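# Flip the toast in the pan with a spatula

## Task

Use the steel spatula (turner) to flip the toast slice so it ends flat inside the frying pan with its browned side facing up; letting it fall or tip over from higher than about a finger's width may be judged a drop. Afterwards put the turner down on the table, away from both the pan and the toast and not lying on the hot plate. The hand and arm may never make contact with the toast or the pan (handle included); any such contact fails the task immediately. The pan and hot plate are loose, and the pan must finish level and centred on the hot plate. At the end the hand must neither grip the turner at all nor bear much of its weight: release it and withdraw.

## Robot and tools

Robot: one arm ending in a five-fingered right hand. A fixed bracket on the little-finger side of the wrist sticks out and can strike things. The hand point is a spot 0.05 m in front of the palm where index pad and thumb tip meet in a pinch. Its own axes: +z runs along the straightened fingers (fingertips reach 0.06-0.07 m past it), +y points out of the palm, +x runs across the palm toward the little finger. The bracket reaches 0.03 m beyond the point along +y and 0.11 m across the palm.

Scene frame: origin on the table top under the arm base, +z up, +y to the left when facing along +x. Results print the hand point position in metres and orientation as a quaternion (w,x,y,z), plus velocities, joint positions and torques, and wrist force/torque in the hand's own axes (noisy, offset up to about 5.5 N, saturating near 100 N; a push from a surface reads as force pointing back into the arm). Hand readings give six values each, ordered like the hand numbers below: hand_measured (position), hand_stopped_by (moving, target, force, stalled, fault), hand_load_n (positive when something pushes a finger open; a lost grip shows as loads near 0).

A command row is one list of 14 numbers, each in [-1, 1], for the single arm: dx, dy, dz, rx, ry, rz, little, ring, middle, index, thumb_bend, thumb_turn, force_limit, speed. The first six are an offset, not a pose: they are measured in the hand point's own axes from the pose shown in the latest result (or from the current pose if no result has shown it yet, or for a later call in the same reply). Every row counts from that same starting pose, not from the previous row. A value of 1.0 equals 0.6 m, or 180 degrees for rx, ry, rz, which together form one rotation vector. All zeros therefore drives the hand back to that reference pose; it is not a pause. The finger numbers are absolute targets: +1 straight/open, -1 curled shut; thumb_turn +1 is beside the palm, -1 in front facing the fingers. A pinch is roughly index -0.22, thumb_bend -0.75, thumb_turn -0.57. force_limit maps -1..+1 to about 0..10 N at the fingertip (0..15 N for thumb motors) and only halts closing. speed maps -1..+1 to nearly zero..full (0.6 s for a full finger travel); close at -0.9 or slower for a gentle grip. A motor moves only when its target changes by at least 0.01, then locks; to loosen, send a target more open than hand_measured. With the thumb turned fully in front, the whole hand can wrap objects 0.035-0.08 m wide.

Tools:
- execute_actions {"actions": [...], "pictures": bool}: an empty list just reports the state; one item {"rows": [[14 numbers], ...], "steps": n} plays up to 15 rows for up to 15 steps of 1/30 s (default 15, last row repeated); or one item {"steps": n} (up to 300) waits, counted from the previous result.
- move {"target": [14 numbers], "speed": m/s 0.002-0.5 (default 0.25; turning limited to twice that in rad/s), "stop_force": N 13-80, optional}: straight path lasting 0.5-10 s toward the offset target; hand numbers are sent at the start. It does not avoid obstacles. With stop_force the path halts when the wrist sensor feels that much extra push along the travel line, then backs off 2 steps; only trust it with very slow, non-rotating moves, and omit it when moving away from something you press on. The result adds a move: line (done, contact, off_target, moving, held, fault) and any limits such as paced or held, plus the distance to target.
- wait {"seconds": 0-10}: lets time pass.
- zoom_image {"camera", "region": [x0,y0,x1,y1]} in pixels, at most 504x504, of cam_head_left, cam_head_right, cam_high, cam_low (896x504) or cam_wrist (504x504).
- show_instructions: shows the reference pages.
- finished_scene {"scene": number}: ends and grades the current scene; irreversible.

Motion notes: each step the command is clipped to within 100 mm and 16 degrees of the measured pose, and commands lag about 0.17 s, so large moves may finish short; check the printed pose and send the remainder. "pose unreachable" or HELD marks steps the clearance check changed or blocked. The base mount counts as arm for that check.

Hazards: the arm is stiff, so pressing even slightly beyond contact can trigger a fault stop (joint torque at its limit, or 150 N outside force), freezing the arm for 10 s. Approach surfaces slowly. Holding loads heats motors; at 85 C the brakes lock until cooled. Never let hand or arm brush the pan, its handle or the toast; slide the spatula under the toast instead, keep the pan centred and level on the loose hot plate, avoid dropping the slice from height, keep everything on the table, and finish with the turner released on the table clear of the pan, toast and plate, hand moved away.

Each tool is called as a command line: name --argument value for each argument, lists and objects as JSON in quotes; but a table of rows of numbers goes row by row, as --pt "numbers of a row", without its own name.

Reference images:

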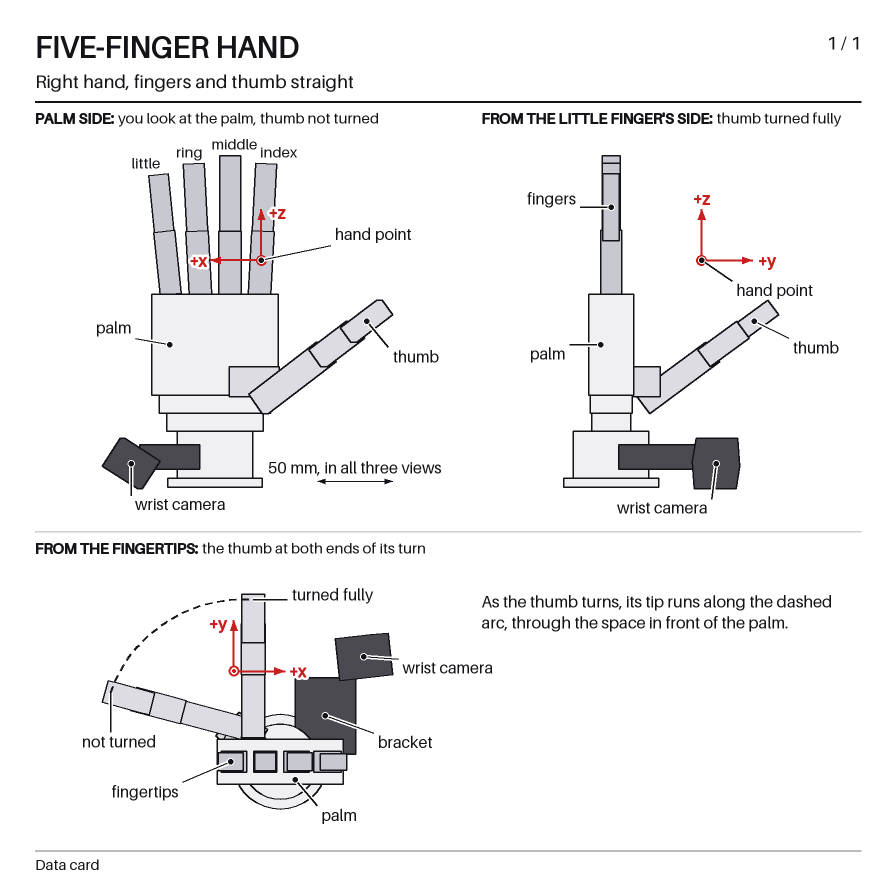

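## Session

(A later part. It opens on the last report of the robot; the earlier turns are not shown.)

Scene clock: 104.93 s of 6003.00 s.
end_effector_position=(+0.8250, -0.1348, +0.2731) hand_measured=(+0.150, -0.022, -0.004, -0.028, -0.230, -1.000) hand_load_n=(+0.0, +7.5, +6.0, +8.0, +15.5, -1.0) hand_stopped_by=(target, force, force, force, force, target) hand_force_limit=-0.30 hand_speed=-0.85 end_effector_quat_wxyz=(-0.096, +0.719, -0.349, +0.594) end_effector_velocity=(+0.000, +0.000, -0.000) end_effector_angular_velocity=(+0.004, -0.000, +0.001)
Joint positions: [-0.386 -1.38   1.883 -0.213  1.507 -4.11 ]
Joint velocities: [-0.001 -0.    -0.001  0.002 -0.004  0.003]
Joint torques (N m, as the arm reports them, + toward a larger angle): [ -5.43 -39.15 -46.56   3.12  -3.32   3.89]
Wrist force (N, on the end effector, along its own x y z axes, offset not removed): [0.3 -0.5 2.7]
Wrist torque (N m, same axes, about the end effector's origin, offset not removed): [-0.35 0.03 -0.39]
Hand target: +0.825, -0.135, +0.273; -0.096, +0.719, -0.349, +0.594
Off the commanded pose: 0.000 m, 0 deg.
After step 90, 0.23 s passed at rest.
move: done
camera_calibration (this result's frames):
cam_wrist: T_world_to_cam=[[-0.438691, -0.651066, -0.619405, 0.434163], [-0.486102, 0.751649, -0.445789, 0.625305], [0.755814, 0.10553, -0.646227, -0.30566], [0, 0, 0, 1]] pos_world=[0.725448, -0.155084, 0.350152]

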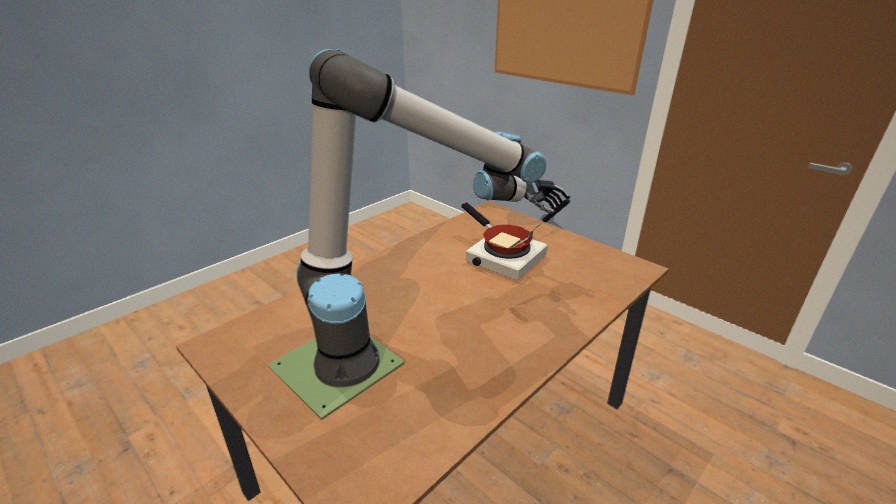

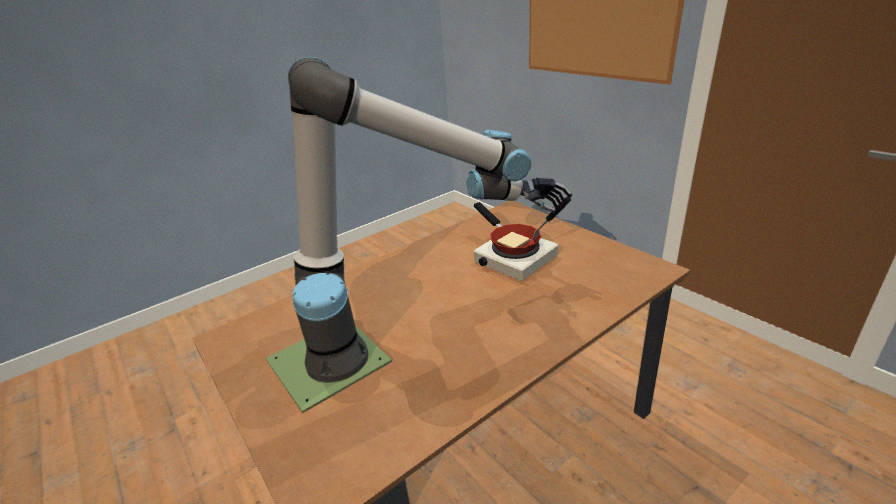

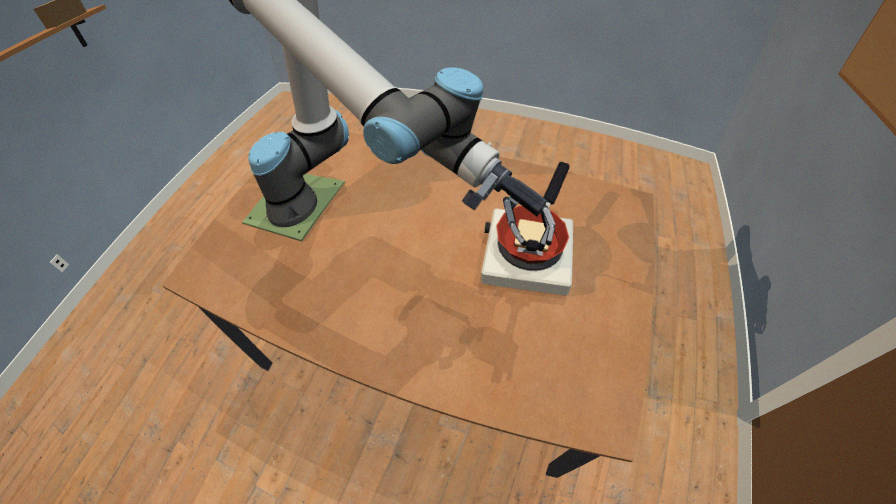

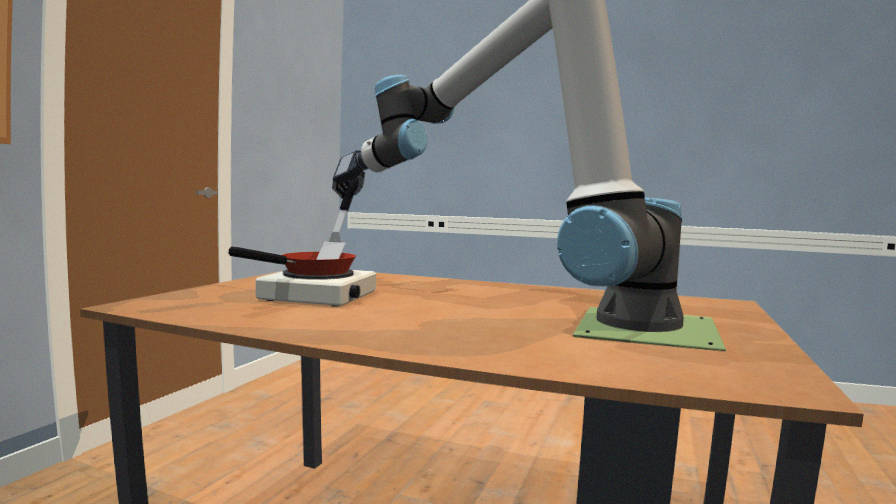

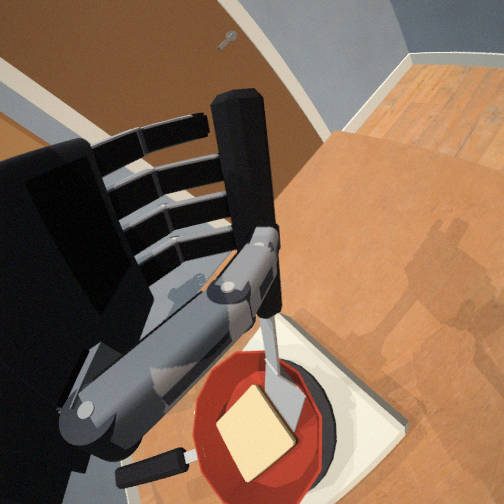

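move --target '[-0.014,0.039,0.0195,0,-0.02,0.04,0.15,-0.5,-0.6,-0.6,-0.3,-1,-0.3,-0.85]' --speed 0.025

zoom_image --camera "cam_wrist" --region '[180,330,380,504]'

zoom_image --camera "cam_head_left" --region '[470,200,560,270]'

Scene clock: 112.07 s of 6003.00 s.
end_effector_position=(+0.8263, -0.1499, +0.2506) hand_measured=(+0.150, -0.022, -0.004, -0.028, -0.230, -1.000) hand_load_n=(+0.0, +7.5, +6.0, +8.0, +15.0, -0.5) hand_stopped_by=(target, force, force, force, force, target) hand_force_limit=-0.30 hand_speed=-0.85 end_effector_quat_wxyz=(-0.143, +0.714, -0.390, +0.564) end_effector_velocity=(+0.001, -0.001, -0.001) end_effector_angular_velocity=(+0.010, -0.001, +0.002)
Joint positions: [-0.439 -1.354  1.87  -0.174  1.419 -4.007]
Joint velocities: [-0.005  0.002 -0.001  0.001 -0.009  0.007]
Joint torques (N m, as the arm reports them, + toward a larger angle): [ -7.17 -38.13 -46.85   2.53  -2.93   3.88]
Wrist force (N, on the end effector, along its own x y z axes, offset not removed): [-0.3 -1.3 2.5]
Wrist torque (N m, same axes, about the end effector's origin, offset not removed): [-0.43 0.00 -0.32]
Hand target: +0.826, -0.150, +0.250; -0.144, +0.714, -0.390, +0.564
Off the commanded pose: 0.000 m, 0 deg.
After step 90, 1.10 s passed at rest.
move: done
camera_calibration (this result's frames):
cam_wrist: T_world_to_cam=[[-0.446314, -0.559494, -0.698406, 0.450721], [-0.490525, 0.805711, -0.331987, 0.610555], [0.748458, 0.194415, -0.634046, -0.303214], [0, 0, 0, 1]] pos_world=[0.727598, -0.180805, 0.325231]

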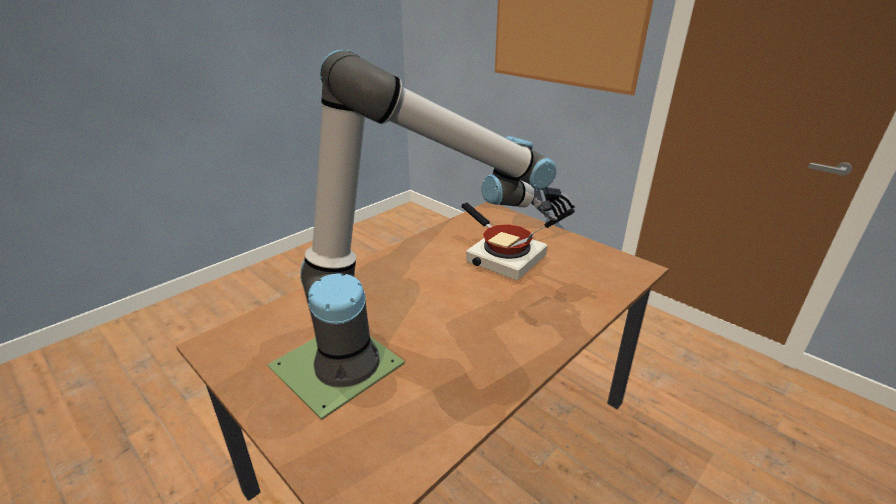

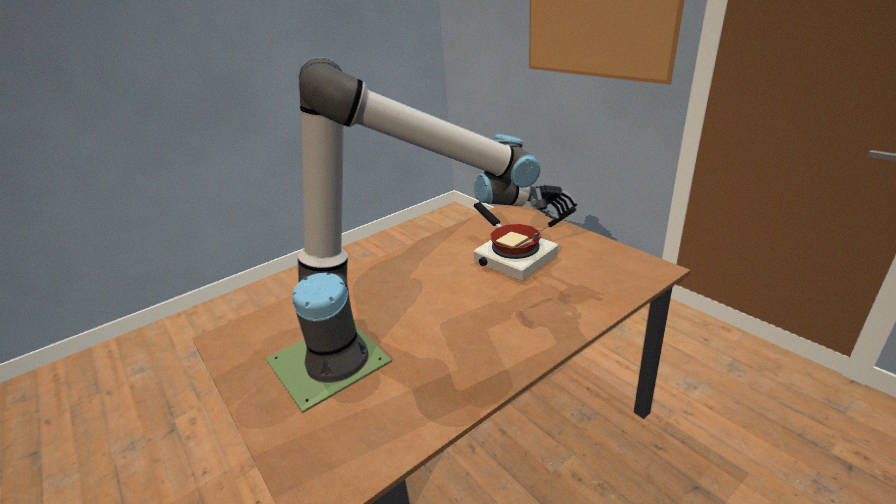

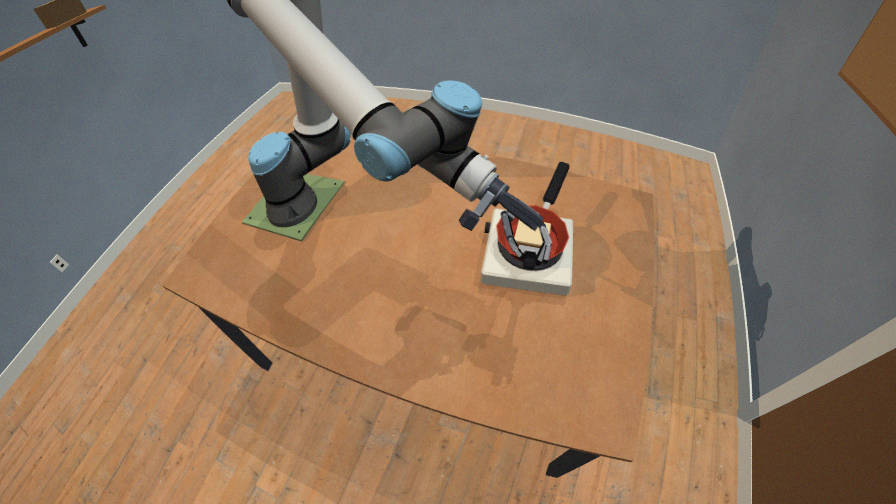

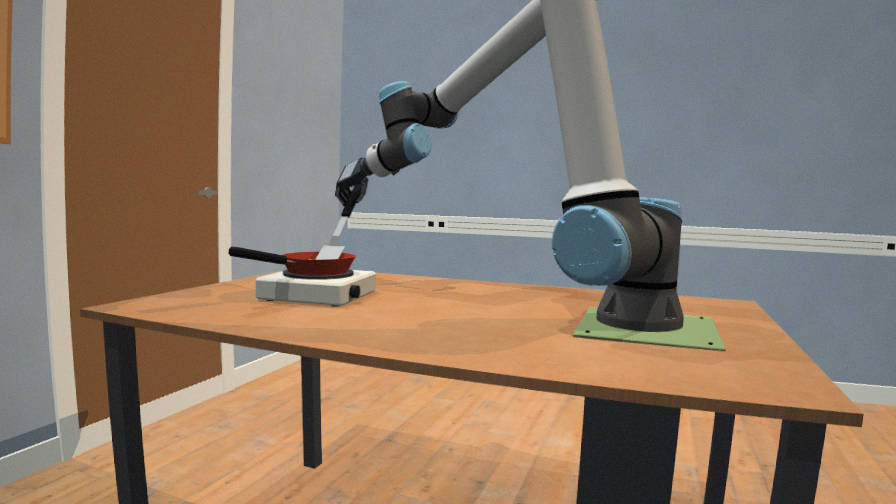

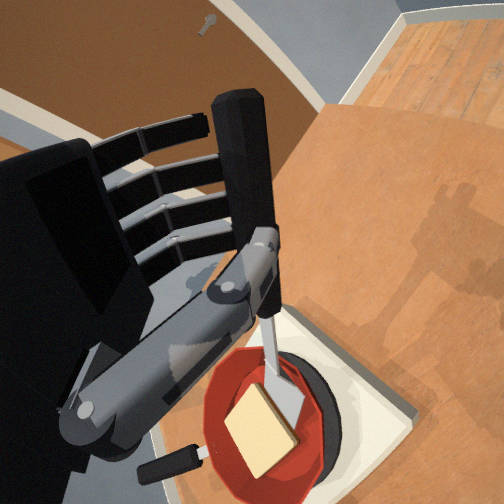

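Region (180, 330, 380, 504) of cam_wrist's 504x504 image, scaled by 2.520, with more detail than that image has; it fills the top 438 rows of this view, and the rest is white.

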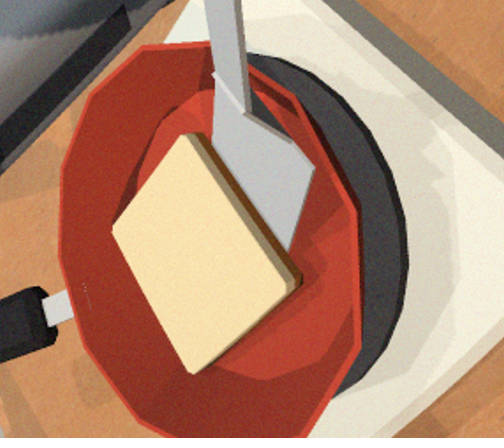

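Region (470, 200, 560, 270) of cam_head_left's 896x504 image, scaled by 5.600, with more detail than that image has.

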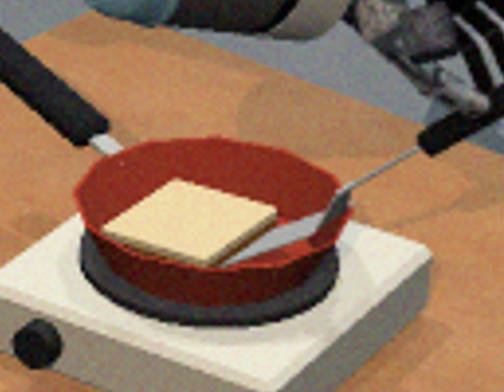

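move --target '[-0.011,0.026,0.013,0,-0.02,0.04,0.15,-0.5,-0.6,-0.6,-0.3,-1,-0.3,-0.85]' --speed 0.03

zoom_image --camera "cam_head_left" --region '[470,200,560,270]'

Scene clock: 118.60 s of 6003.00 s.
end_effector_position=(+0.8269, -0.1572, +0.2337) hand_measured=(+0.150, -0.022, -0.004, -0.028, -0.230, -1.000) hand_load_n=(+0.0, +4.0, +5.0, +10.0, +15.5, +1.5) hand_stopped_by=(target, force, force, force, force, target) hand_force_limit=-0.30 hand_speed=-0.85 end_effector_quat_wxyz=(-0.190, +0.705, -0.429, +0.532) end_effector_velocity=(+0.001, -0.001, -0.002) end_effector_angular_velocity=(+0.014, -0.000, +0.002)
Joint positions: [-0.481 -1.329  1.854 -0.133  1.337 -3.907]
Joint velocities: [-0.004  0.003 -0.002  0.003 -0.01   0.009]
Joint torques (N m, as the arm reports them, + toward a larger angle): [ -9.18 -44.89 -48.33   1.92  -2.77   3.12]
Wrist force (N, on the end effector, along its own x y z axes, offset not removed): [-4.8 3.0 3.2]
Wrist torque (N m, same axes, about the end effector's origin, offset not removed): [0.17 0.56 -0.62]
Hand target: +0.827, -0.157, +0.234; -0.190, +0.705, -0.429, +0.531
Off the commanded pose: 0.000 m, 0 deg.
After step 90, 1.00 s passed at rest.
move: done
camera_calibration (this result's frames):
cam_wrist: T_world_to_cam=[[-0.454743, -0.45811, -0.76377, 0.473317], [-0.493592, 0.843453, -0.212022, 0.591498], [0.741333, 0.280575, -0.609674, -0.299259], [0, 0, 0, 1]] pos_world=[0.729047, -0.198105, 0.304466]

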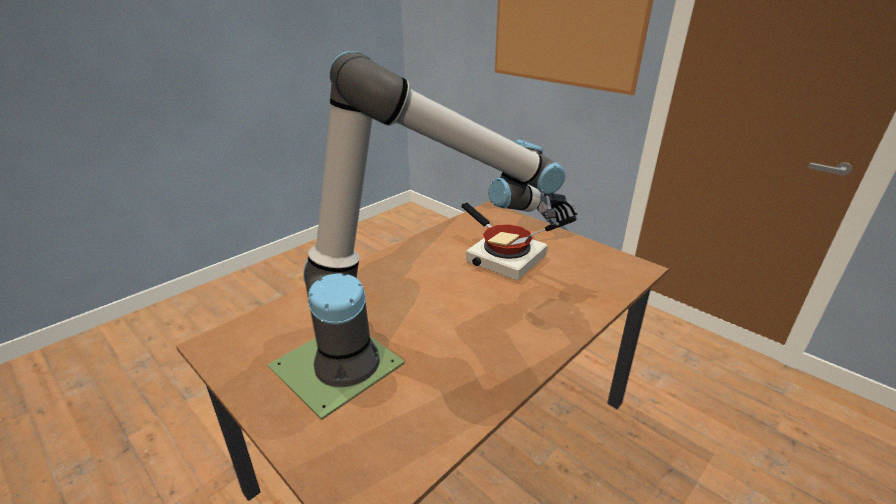

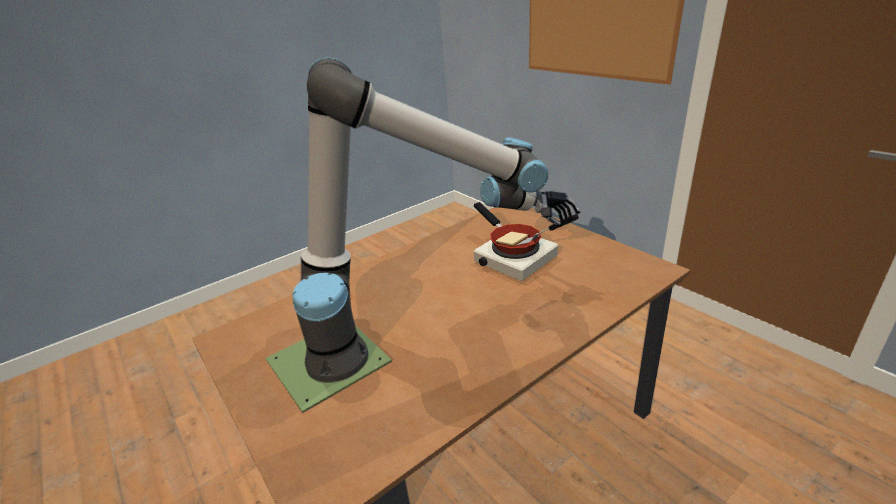

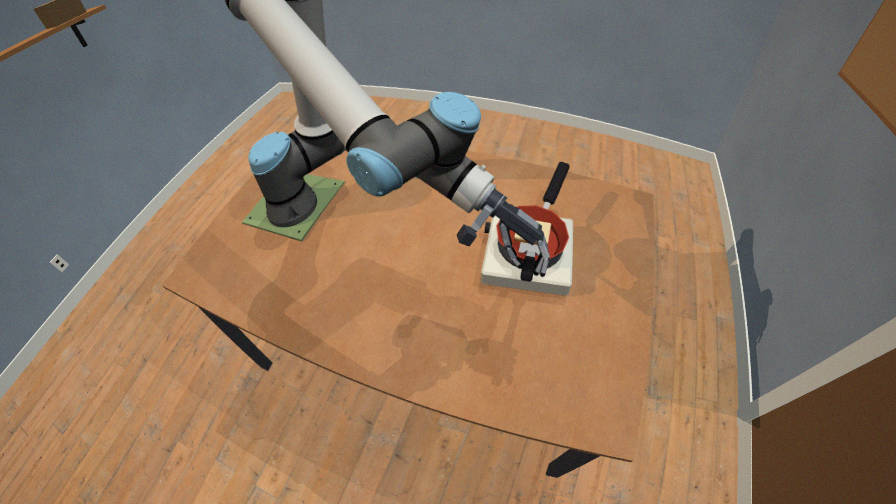

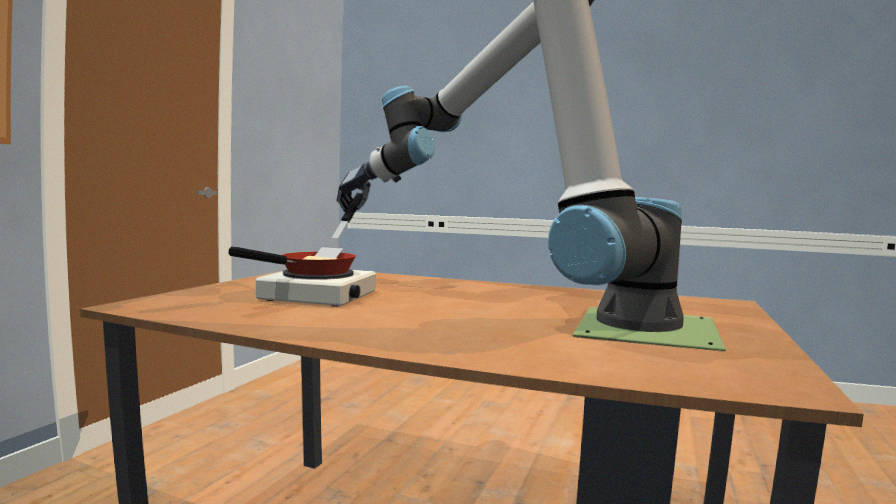

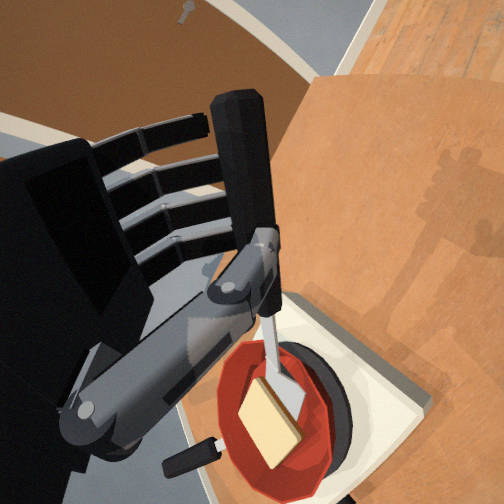

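Region (470, 200, 560, 270) of cam_head_left's 896x504 image, scaled by 5.600, with more detail than that image has.

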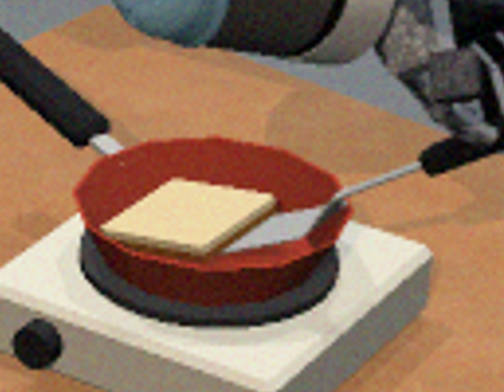

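move --target '[0.009,-0.049,-0.025,0,0,0,0.15,-0.5,-0.6,-0.6,-0.3,-1,-0.3,-0.85]' --speed 0.02

zoom_image --camera "cam_head_left" --region '[470,200,560,270]'

Scene clock: 122.77 s of 6003.00 s.
end_effector_position=(+0.8254, -0.1424, +0.2633) hand_measured=(+0.150, -0.022, -0.004, -0.028, -0.230, -1.000) hand_load_n=(+0.0, +4.0, +5.0, +10.0, +15.5, +2.0) hand_stopped_by=(target, force, force, force, force, target) hand_force_limit=-0.30 hand_speed=-0.85 end_effector_quat_wxyz=(-0.190, +0.705, -0.429, +0.532) end_effector_velocity=(-0.000, +0.001, +0.003) end_effector_angular_velocity=(+0.000, -0.001, +0.000)
Joint positions: [-0.459 -1.359  1.832 -0.084  1.357 -3.899]
Joint velocities: [ 0.001 -0.003 -0.002  0.004  0.001  0.001]
Joint torques (N m, as the arm reports them, + toward a larger angle): [ 14.8  -69.01 -49.84   1.96   2.45   4.09]
Wrist force (N, on the end effector, along its own x y z axes, offset not removed): [-3.5 1.5 2.7]
Wrist torque (N m, same axes, about the end effector's origin, offset not removed): [-0.09 0.24 -0.45]
Hand target: +0.825, -0.142, +0.264; -0.190, +0.705, -0.429, +0.532
Off the commanded pose: 0.000 m, 0 deg.
move: done
camera_calibration (this result's frames):
cam_wrist: T_world_to_cam=[[-0.454738, -0.45813, -0.76376, 0.502], [-0.493597, 0.843445, -0.212043, 0.584551], [0.741333, 0.280565, -0.609679, -0.284266], [0, 0, 0, 1]] pos_world=[0.727547, -0.1833, 0.334046]

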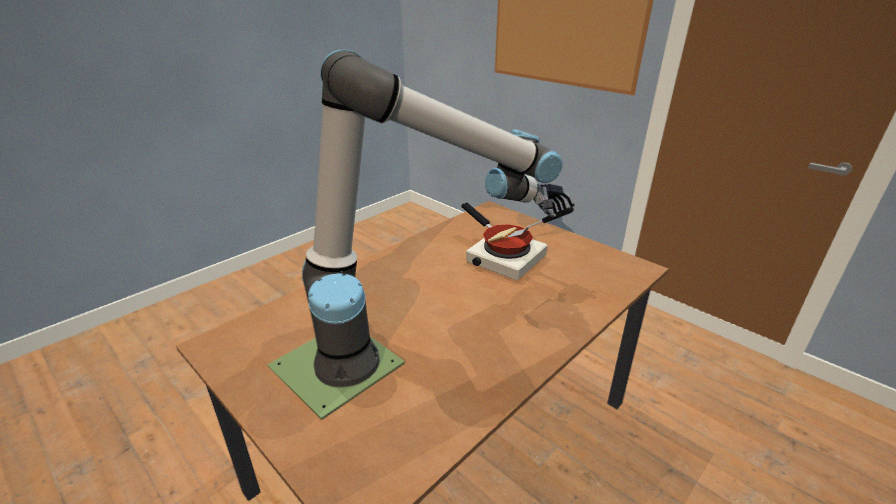

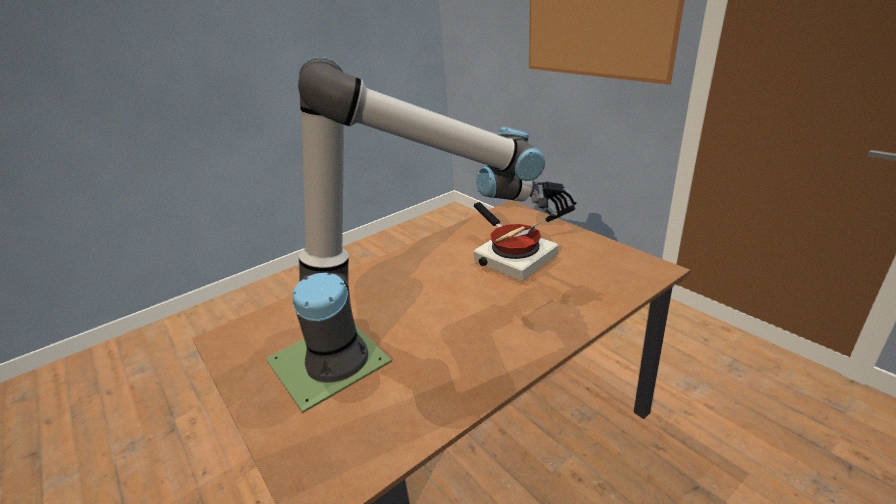

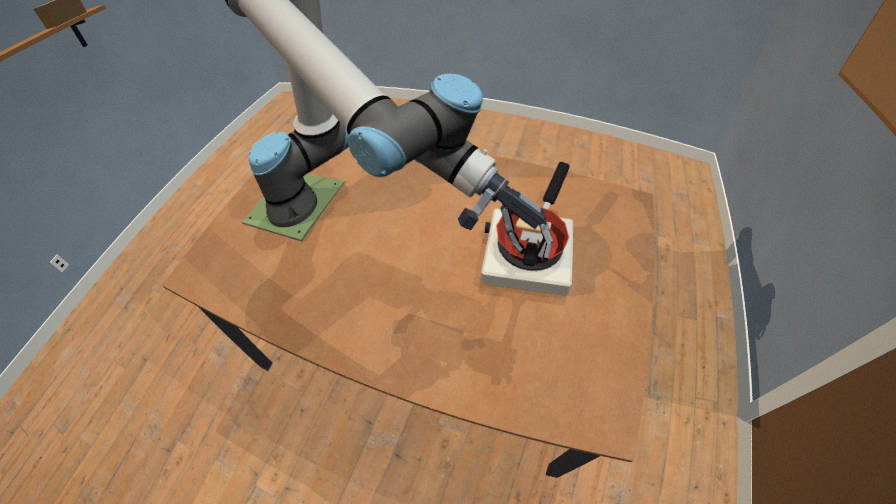

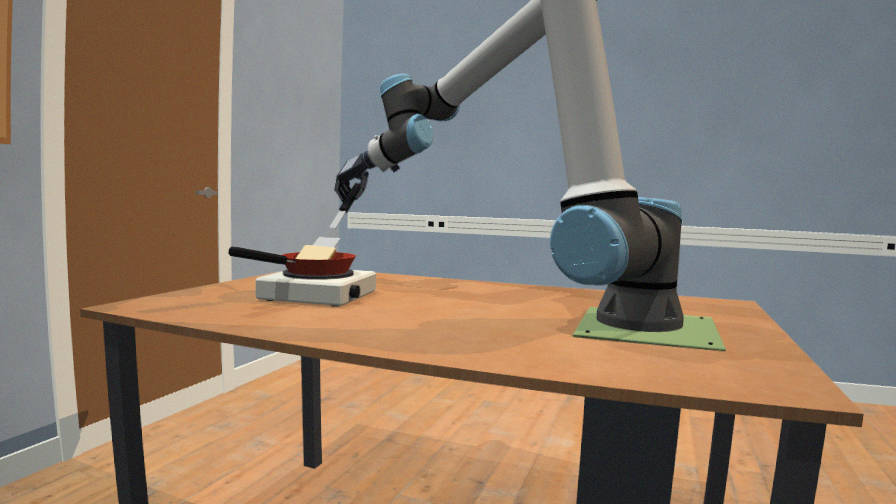

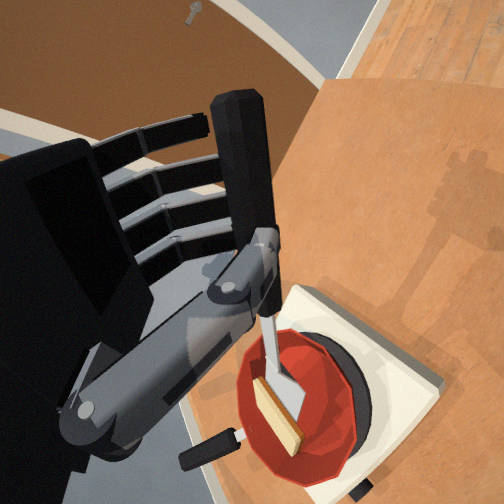

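Region (470, 200, 560, 270) of cam_head_left's 896x504 image, scaled by 5.600, with more detail than that image has.

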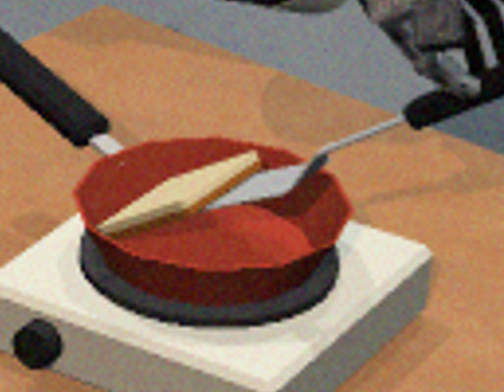

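Up 15 mm, forward 25 mm.

move --target '[-0.019,-0.04,-0.02,0,0,0,0.15,-0.5,-0.6,-0.6,-0.3,-1,-0.3,-0.85]' --speed 0.015

zoom_image --camera "cam_head_left" --region '[470,200,560,270]'

Scene clock: 126.63 s of 6003.00 s.
end_effector_position=(+0.8234, -0.1177, +0.2781) hand_measured=(+0.150, -0.022, -0.004, -0.028, -0.230, -1.000) hand_load_n=(+0.0, +4.0, +5.0, +10.0, +15.5, +1.5) hand_stopped_by=(target, force, force, force, force, target) hand_force_limit=-0.30 hand_speed=-0.85 end_effector_quat_wxyz=(-0.190, +0.705, -0.429, +0.532) end_effector_velocity=(+0.000, +0.003, +0.002) end_effector_angular_velocity=(-0.000, -0.001, +0.002)
Joint positions: [-0.423 -1.379  1.827 -0.061  1.391 -3.885]
Joint velocities: [ 0.003 -0.002 -0.001  0.001  0.001  0.001]
Joint torques (N m, as the arm reports them, + toward a larger angle): [ 11.14 -68.85 -49.72   2.18   1.91   3.6 ]
Wrist force (N, on the end effector, along its own x y z axes, offset not removed): [-3.2 2.6 1.1]
Wrist torque (N m, same axes, about the end effector's origin, offset not removed): [0.22 0.26 -0.45]
Hand target: +0.823, -0.117, +0.278; -0.190, +0.705, -0.429, +0.532
Off the commanded pose: 0.000 m, 0 deg.
move: done
camera_calibration (this result's frames):
cam_wrist: T_world_to_cam=[[-0.454739, -0.458185, -0.763727, 0.523659], [-0.49361, 0.843425, -0.212093, 0.565931], [0.741324, 0.280536, -0.609703, -0.280596], [0, 0, 0, 1]] pos_world=[0.725489, -0.15867, 0.348882]

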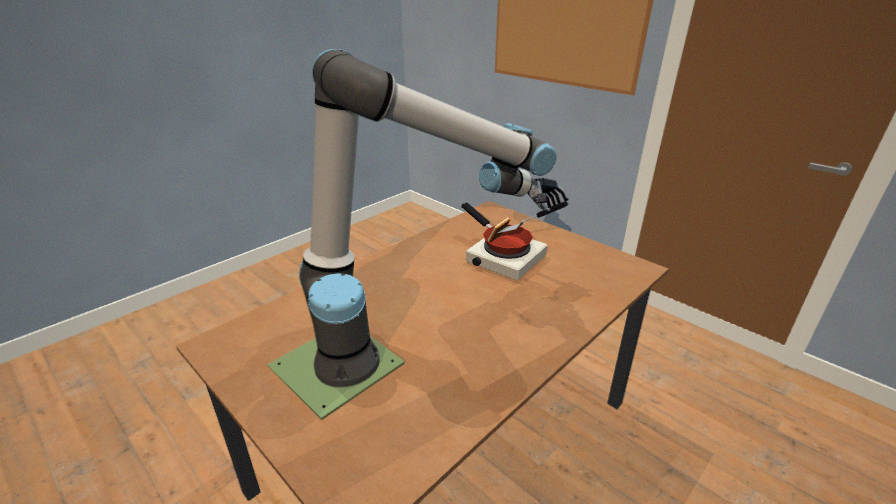

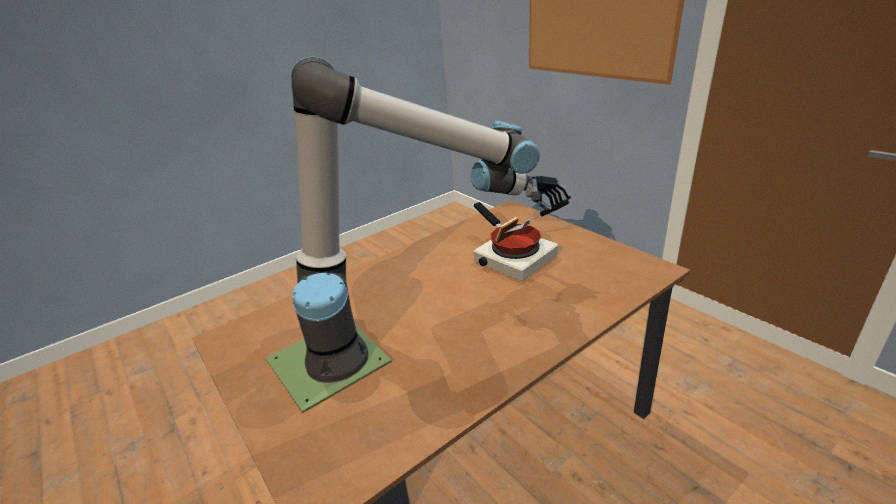

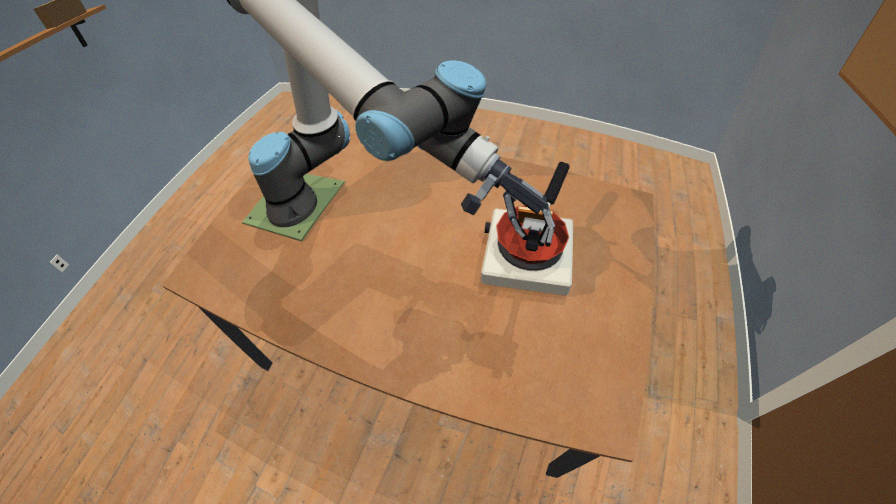

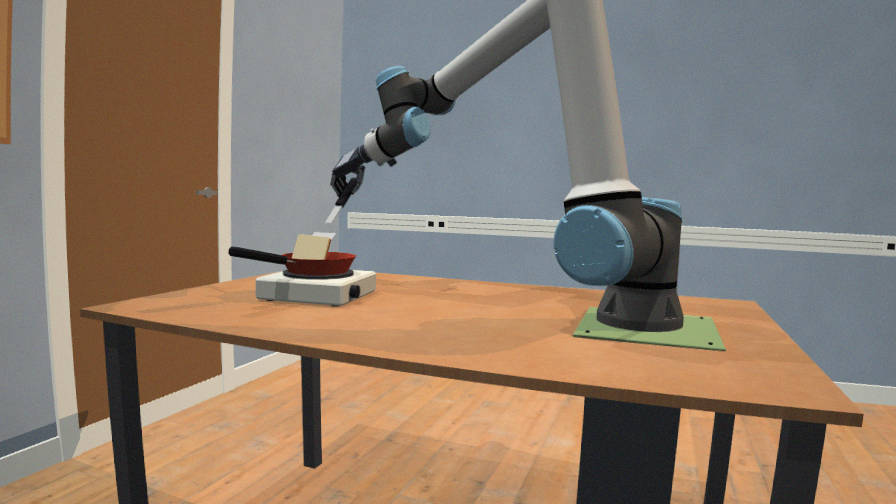

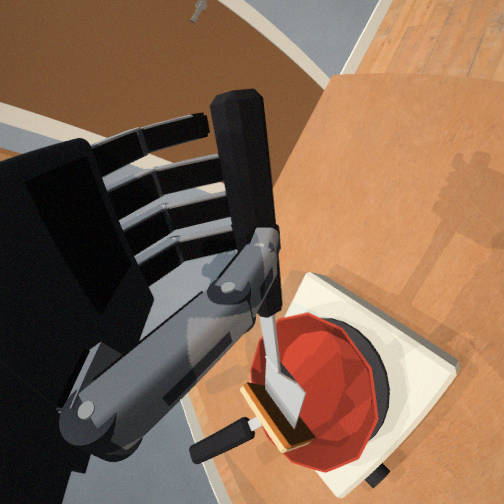

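Region (470, 200, 560, 270) of cam_head_left's 896x504 image, scaled by 5.600, with more detail than that image has.

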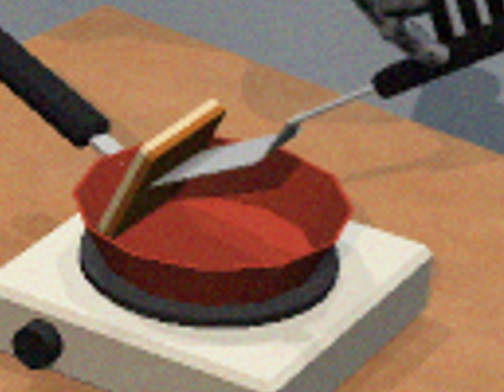

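move --target '[-0.027,-0.003,-0.001,0,0,0,0.15,-0.5,-0.6,-0.6,-0.3,-1,-0.3,-0.85]' --speed 0.008

zoom_image --camera "cam_head_left" --region '[470,200,560,270]'

zoom_image --camera "cam_wrist" --region '[200,330,400,504]'

Scene clock: 133.37 s of 6003.00 s.
end_effector_position=(+0.8225, -0.1038, +0.2702) hand_measured=(+0.150, -0.022, -0.004, -0.028, -0.230, -1.000) hand_load_n=(+0.0, +4.0, +5.0, +10.0, +15.5, +1.5) hand_stopped_by=(target, force, force, force, force, target) hand_force_limit=-0.30 hand_speed=-0.85 end_effector_quat_wxyz=(-0.190, +0.705, -0.429, +0.532) end_effector_velocity=(-0.000, +0.002, -0.001) end_effector_angular_velocity=(+0.001, +0.001, +0.000)
Joint positions: [-0.401 -1.377  1.84  -0.077  1.411 -3.877]
Joint velocities: [ 0.003 -0.     0.001 -0.001  0.002  0.001]
Joint torques (N m, as the arm reports them, + toward a larger angle): [ 13.97 -39.3  -24.36  -3.35   1.84   4.41]
Wrist force (N, on the end effector, along its own x y z axes, offset not removed): [-4.2 1.4 1.9]
Wrist torque (N m, same axes, about the end effector's origin, offset not removed): [-0.01 0.43 -0.51]
Hand target: +0.822, -0.104, +0.270; -0.190, +0.705, -0.429, +0.532
Off the commanded pose: 0.000 m, 0 deg.
After step 90, 1.50 s passed at rest.
move: done
camera_calibration (this result's frames):
cam_wrist: T_world_to_cam=[[-0.454746, -0.458216, -0.763705, 0.523623], [-0.49362, 0.843413, -0.212116, 0.552025], [0.741314, 0.280521, -0.609723, -0.288644], [0, 0, 0, 1]] pos_world=[0.724582, -0.144683, 0.340993]

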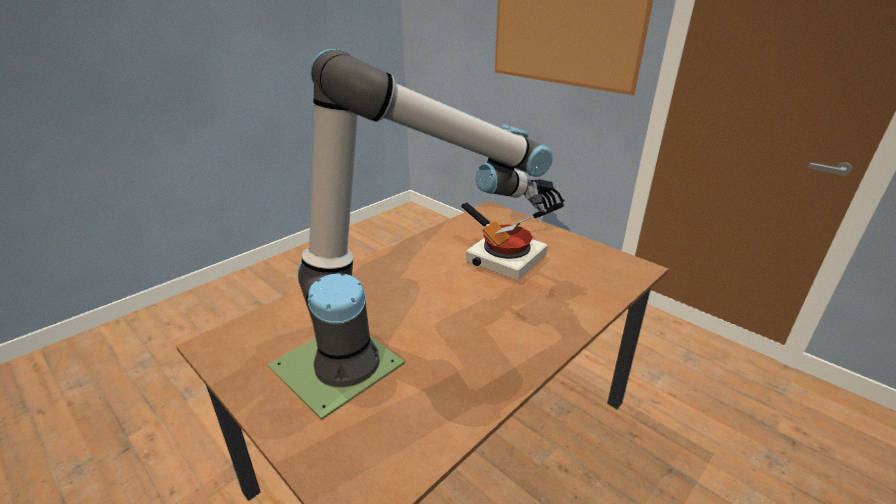

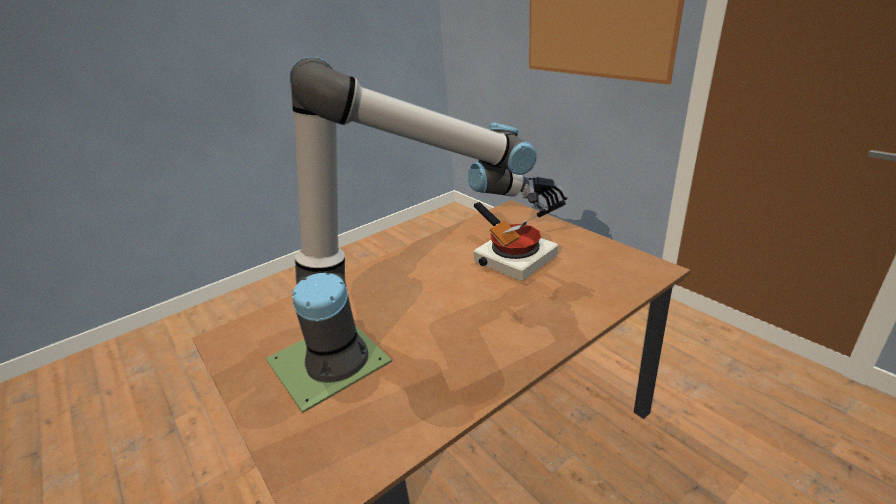

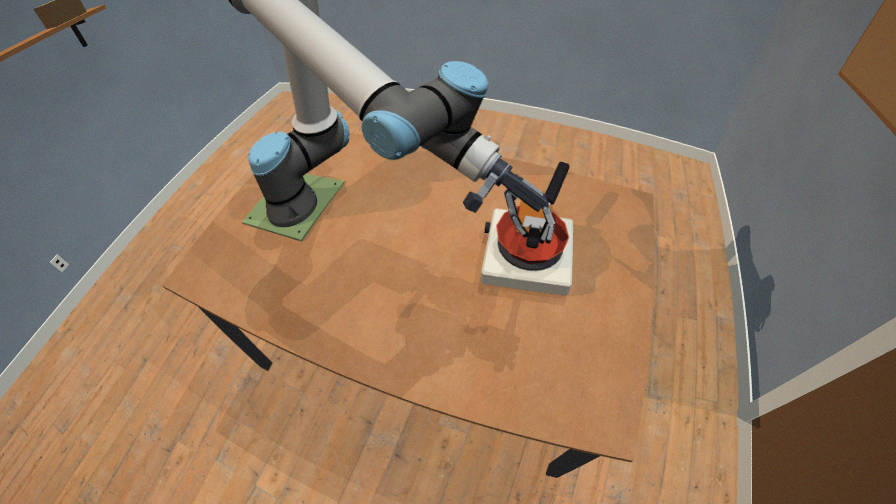

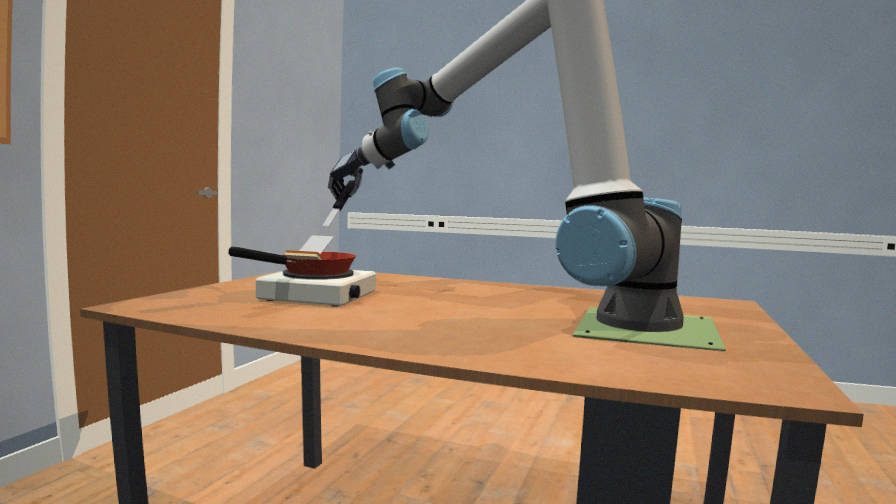

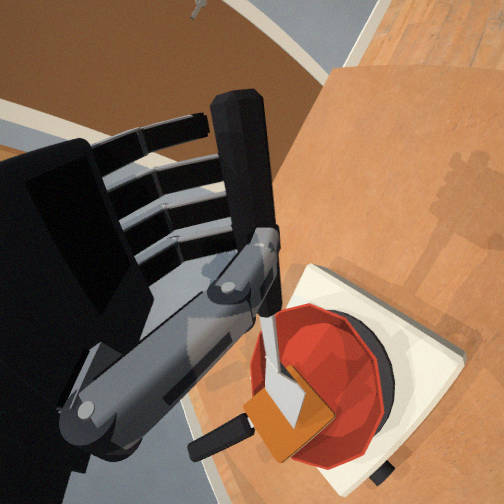

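Region (470, 200, 560, 270) of cam_head_left's 896x504 image, scaled by 5.600, with more detail than that image has.

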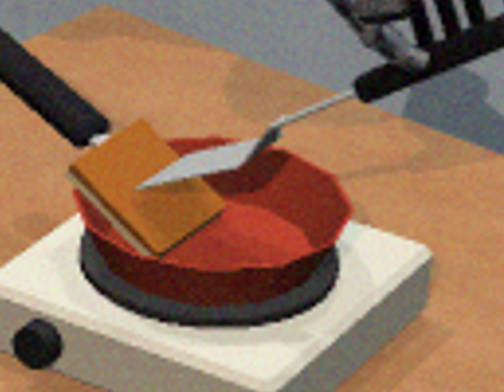

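Region (200, 330, 400, 504) of cam_wrist's 504x504 image, scaled by 2.520, with more detail than that image has; it fills the top 438 rows of this view, and the rest is white.

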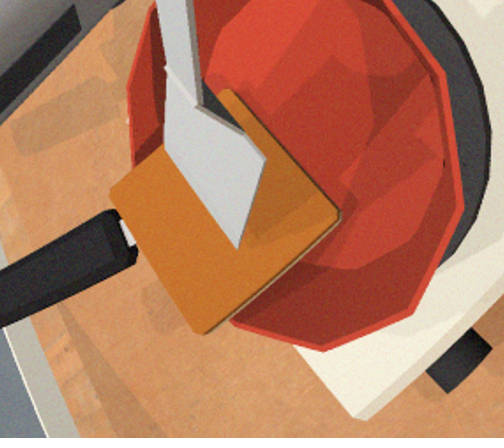

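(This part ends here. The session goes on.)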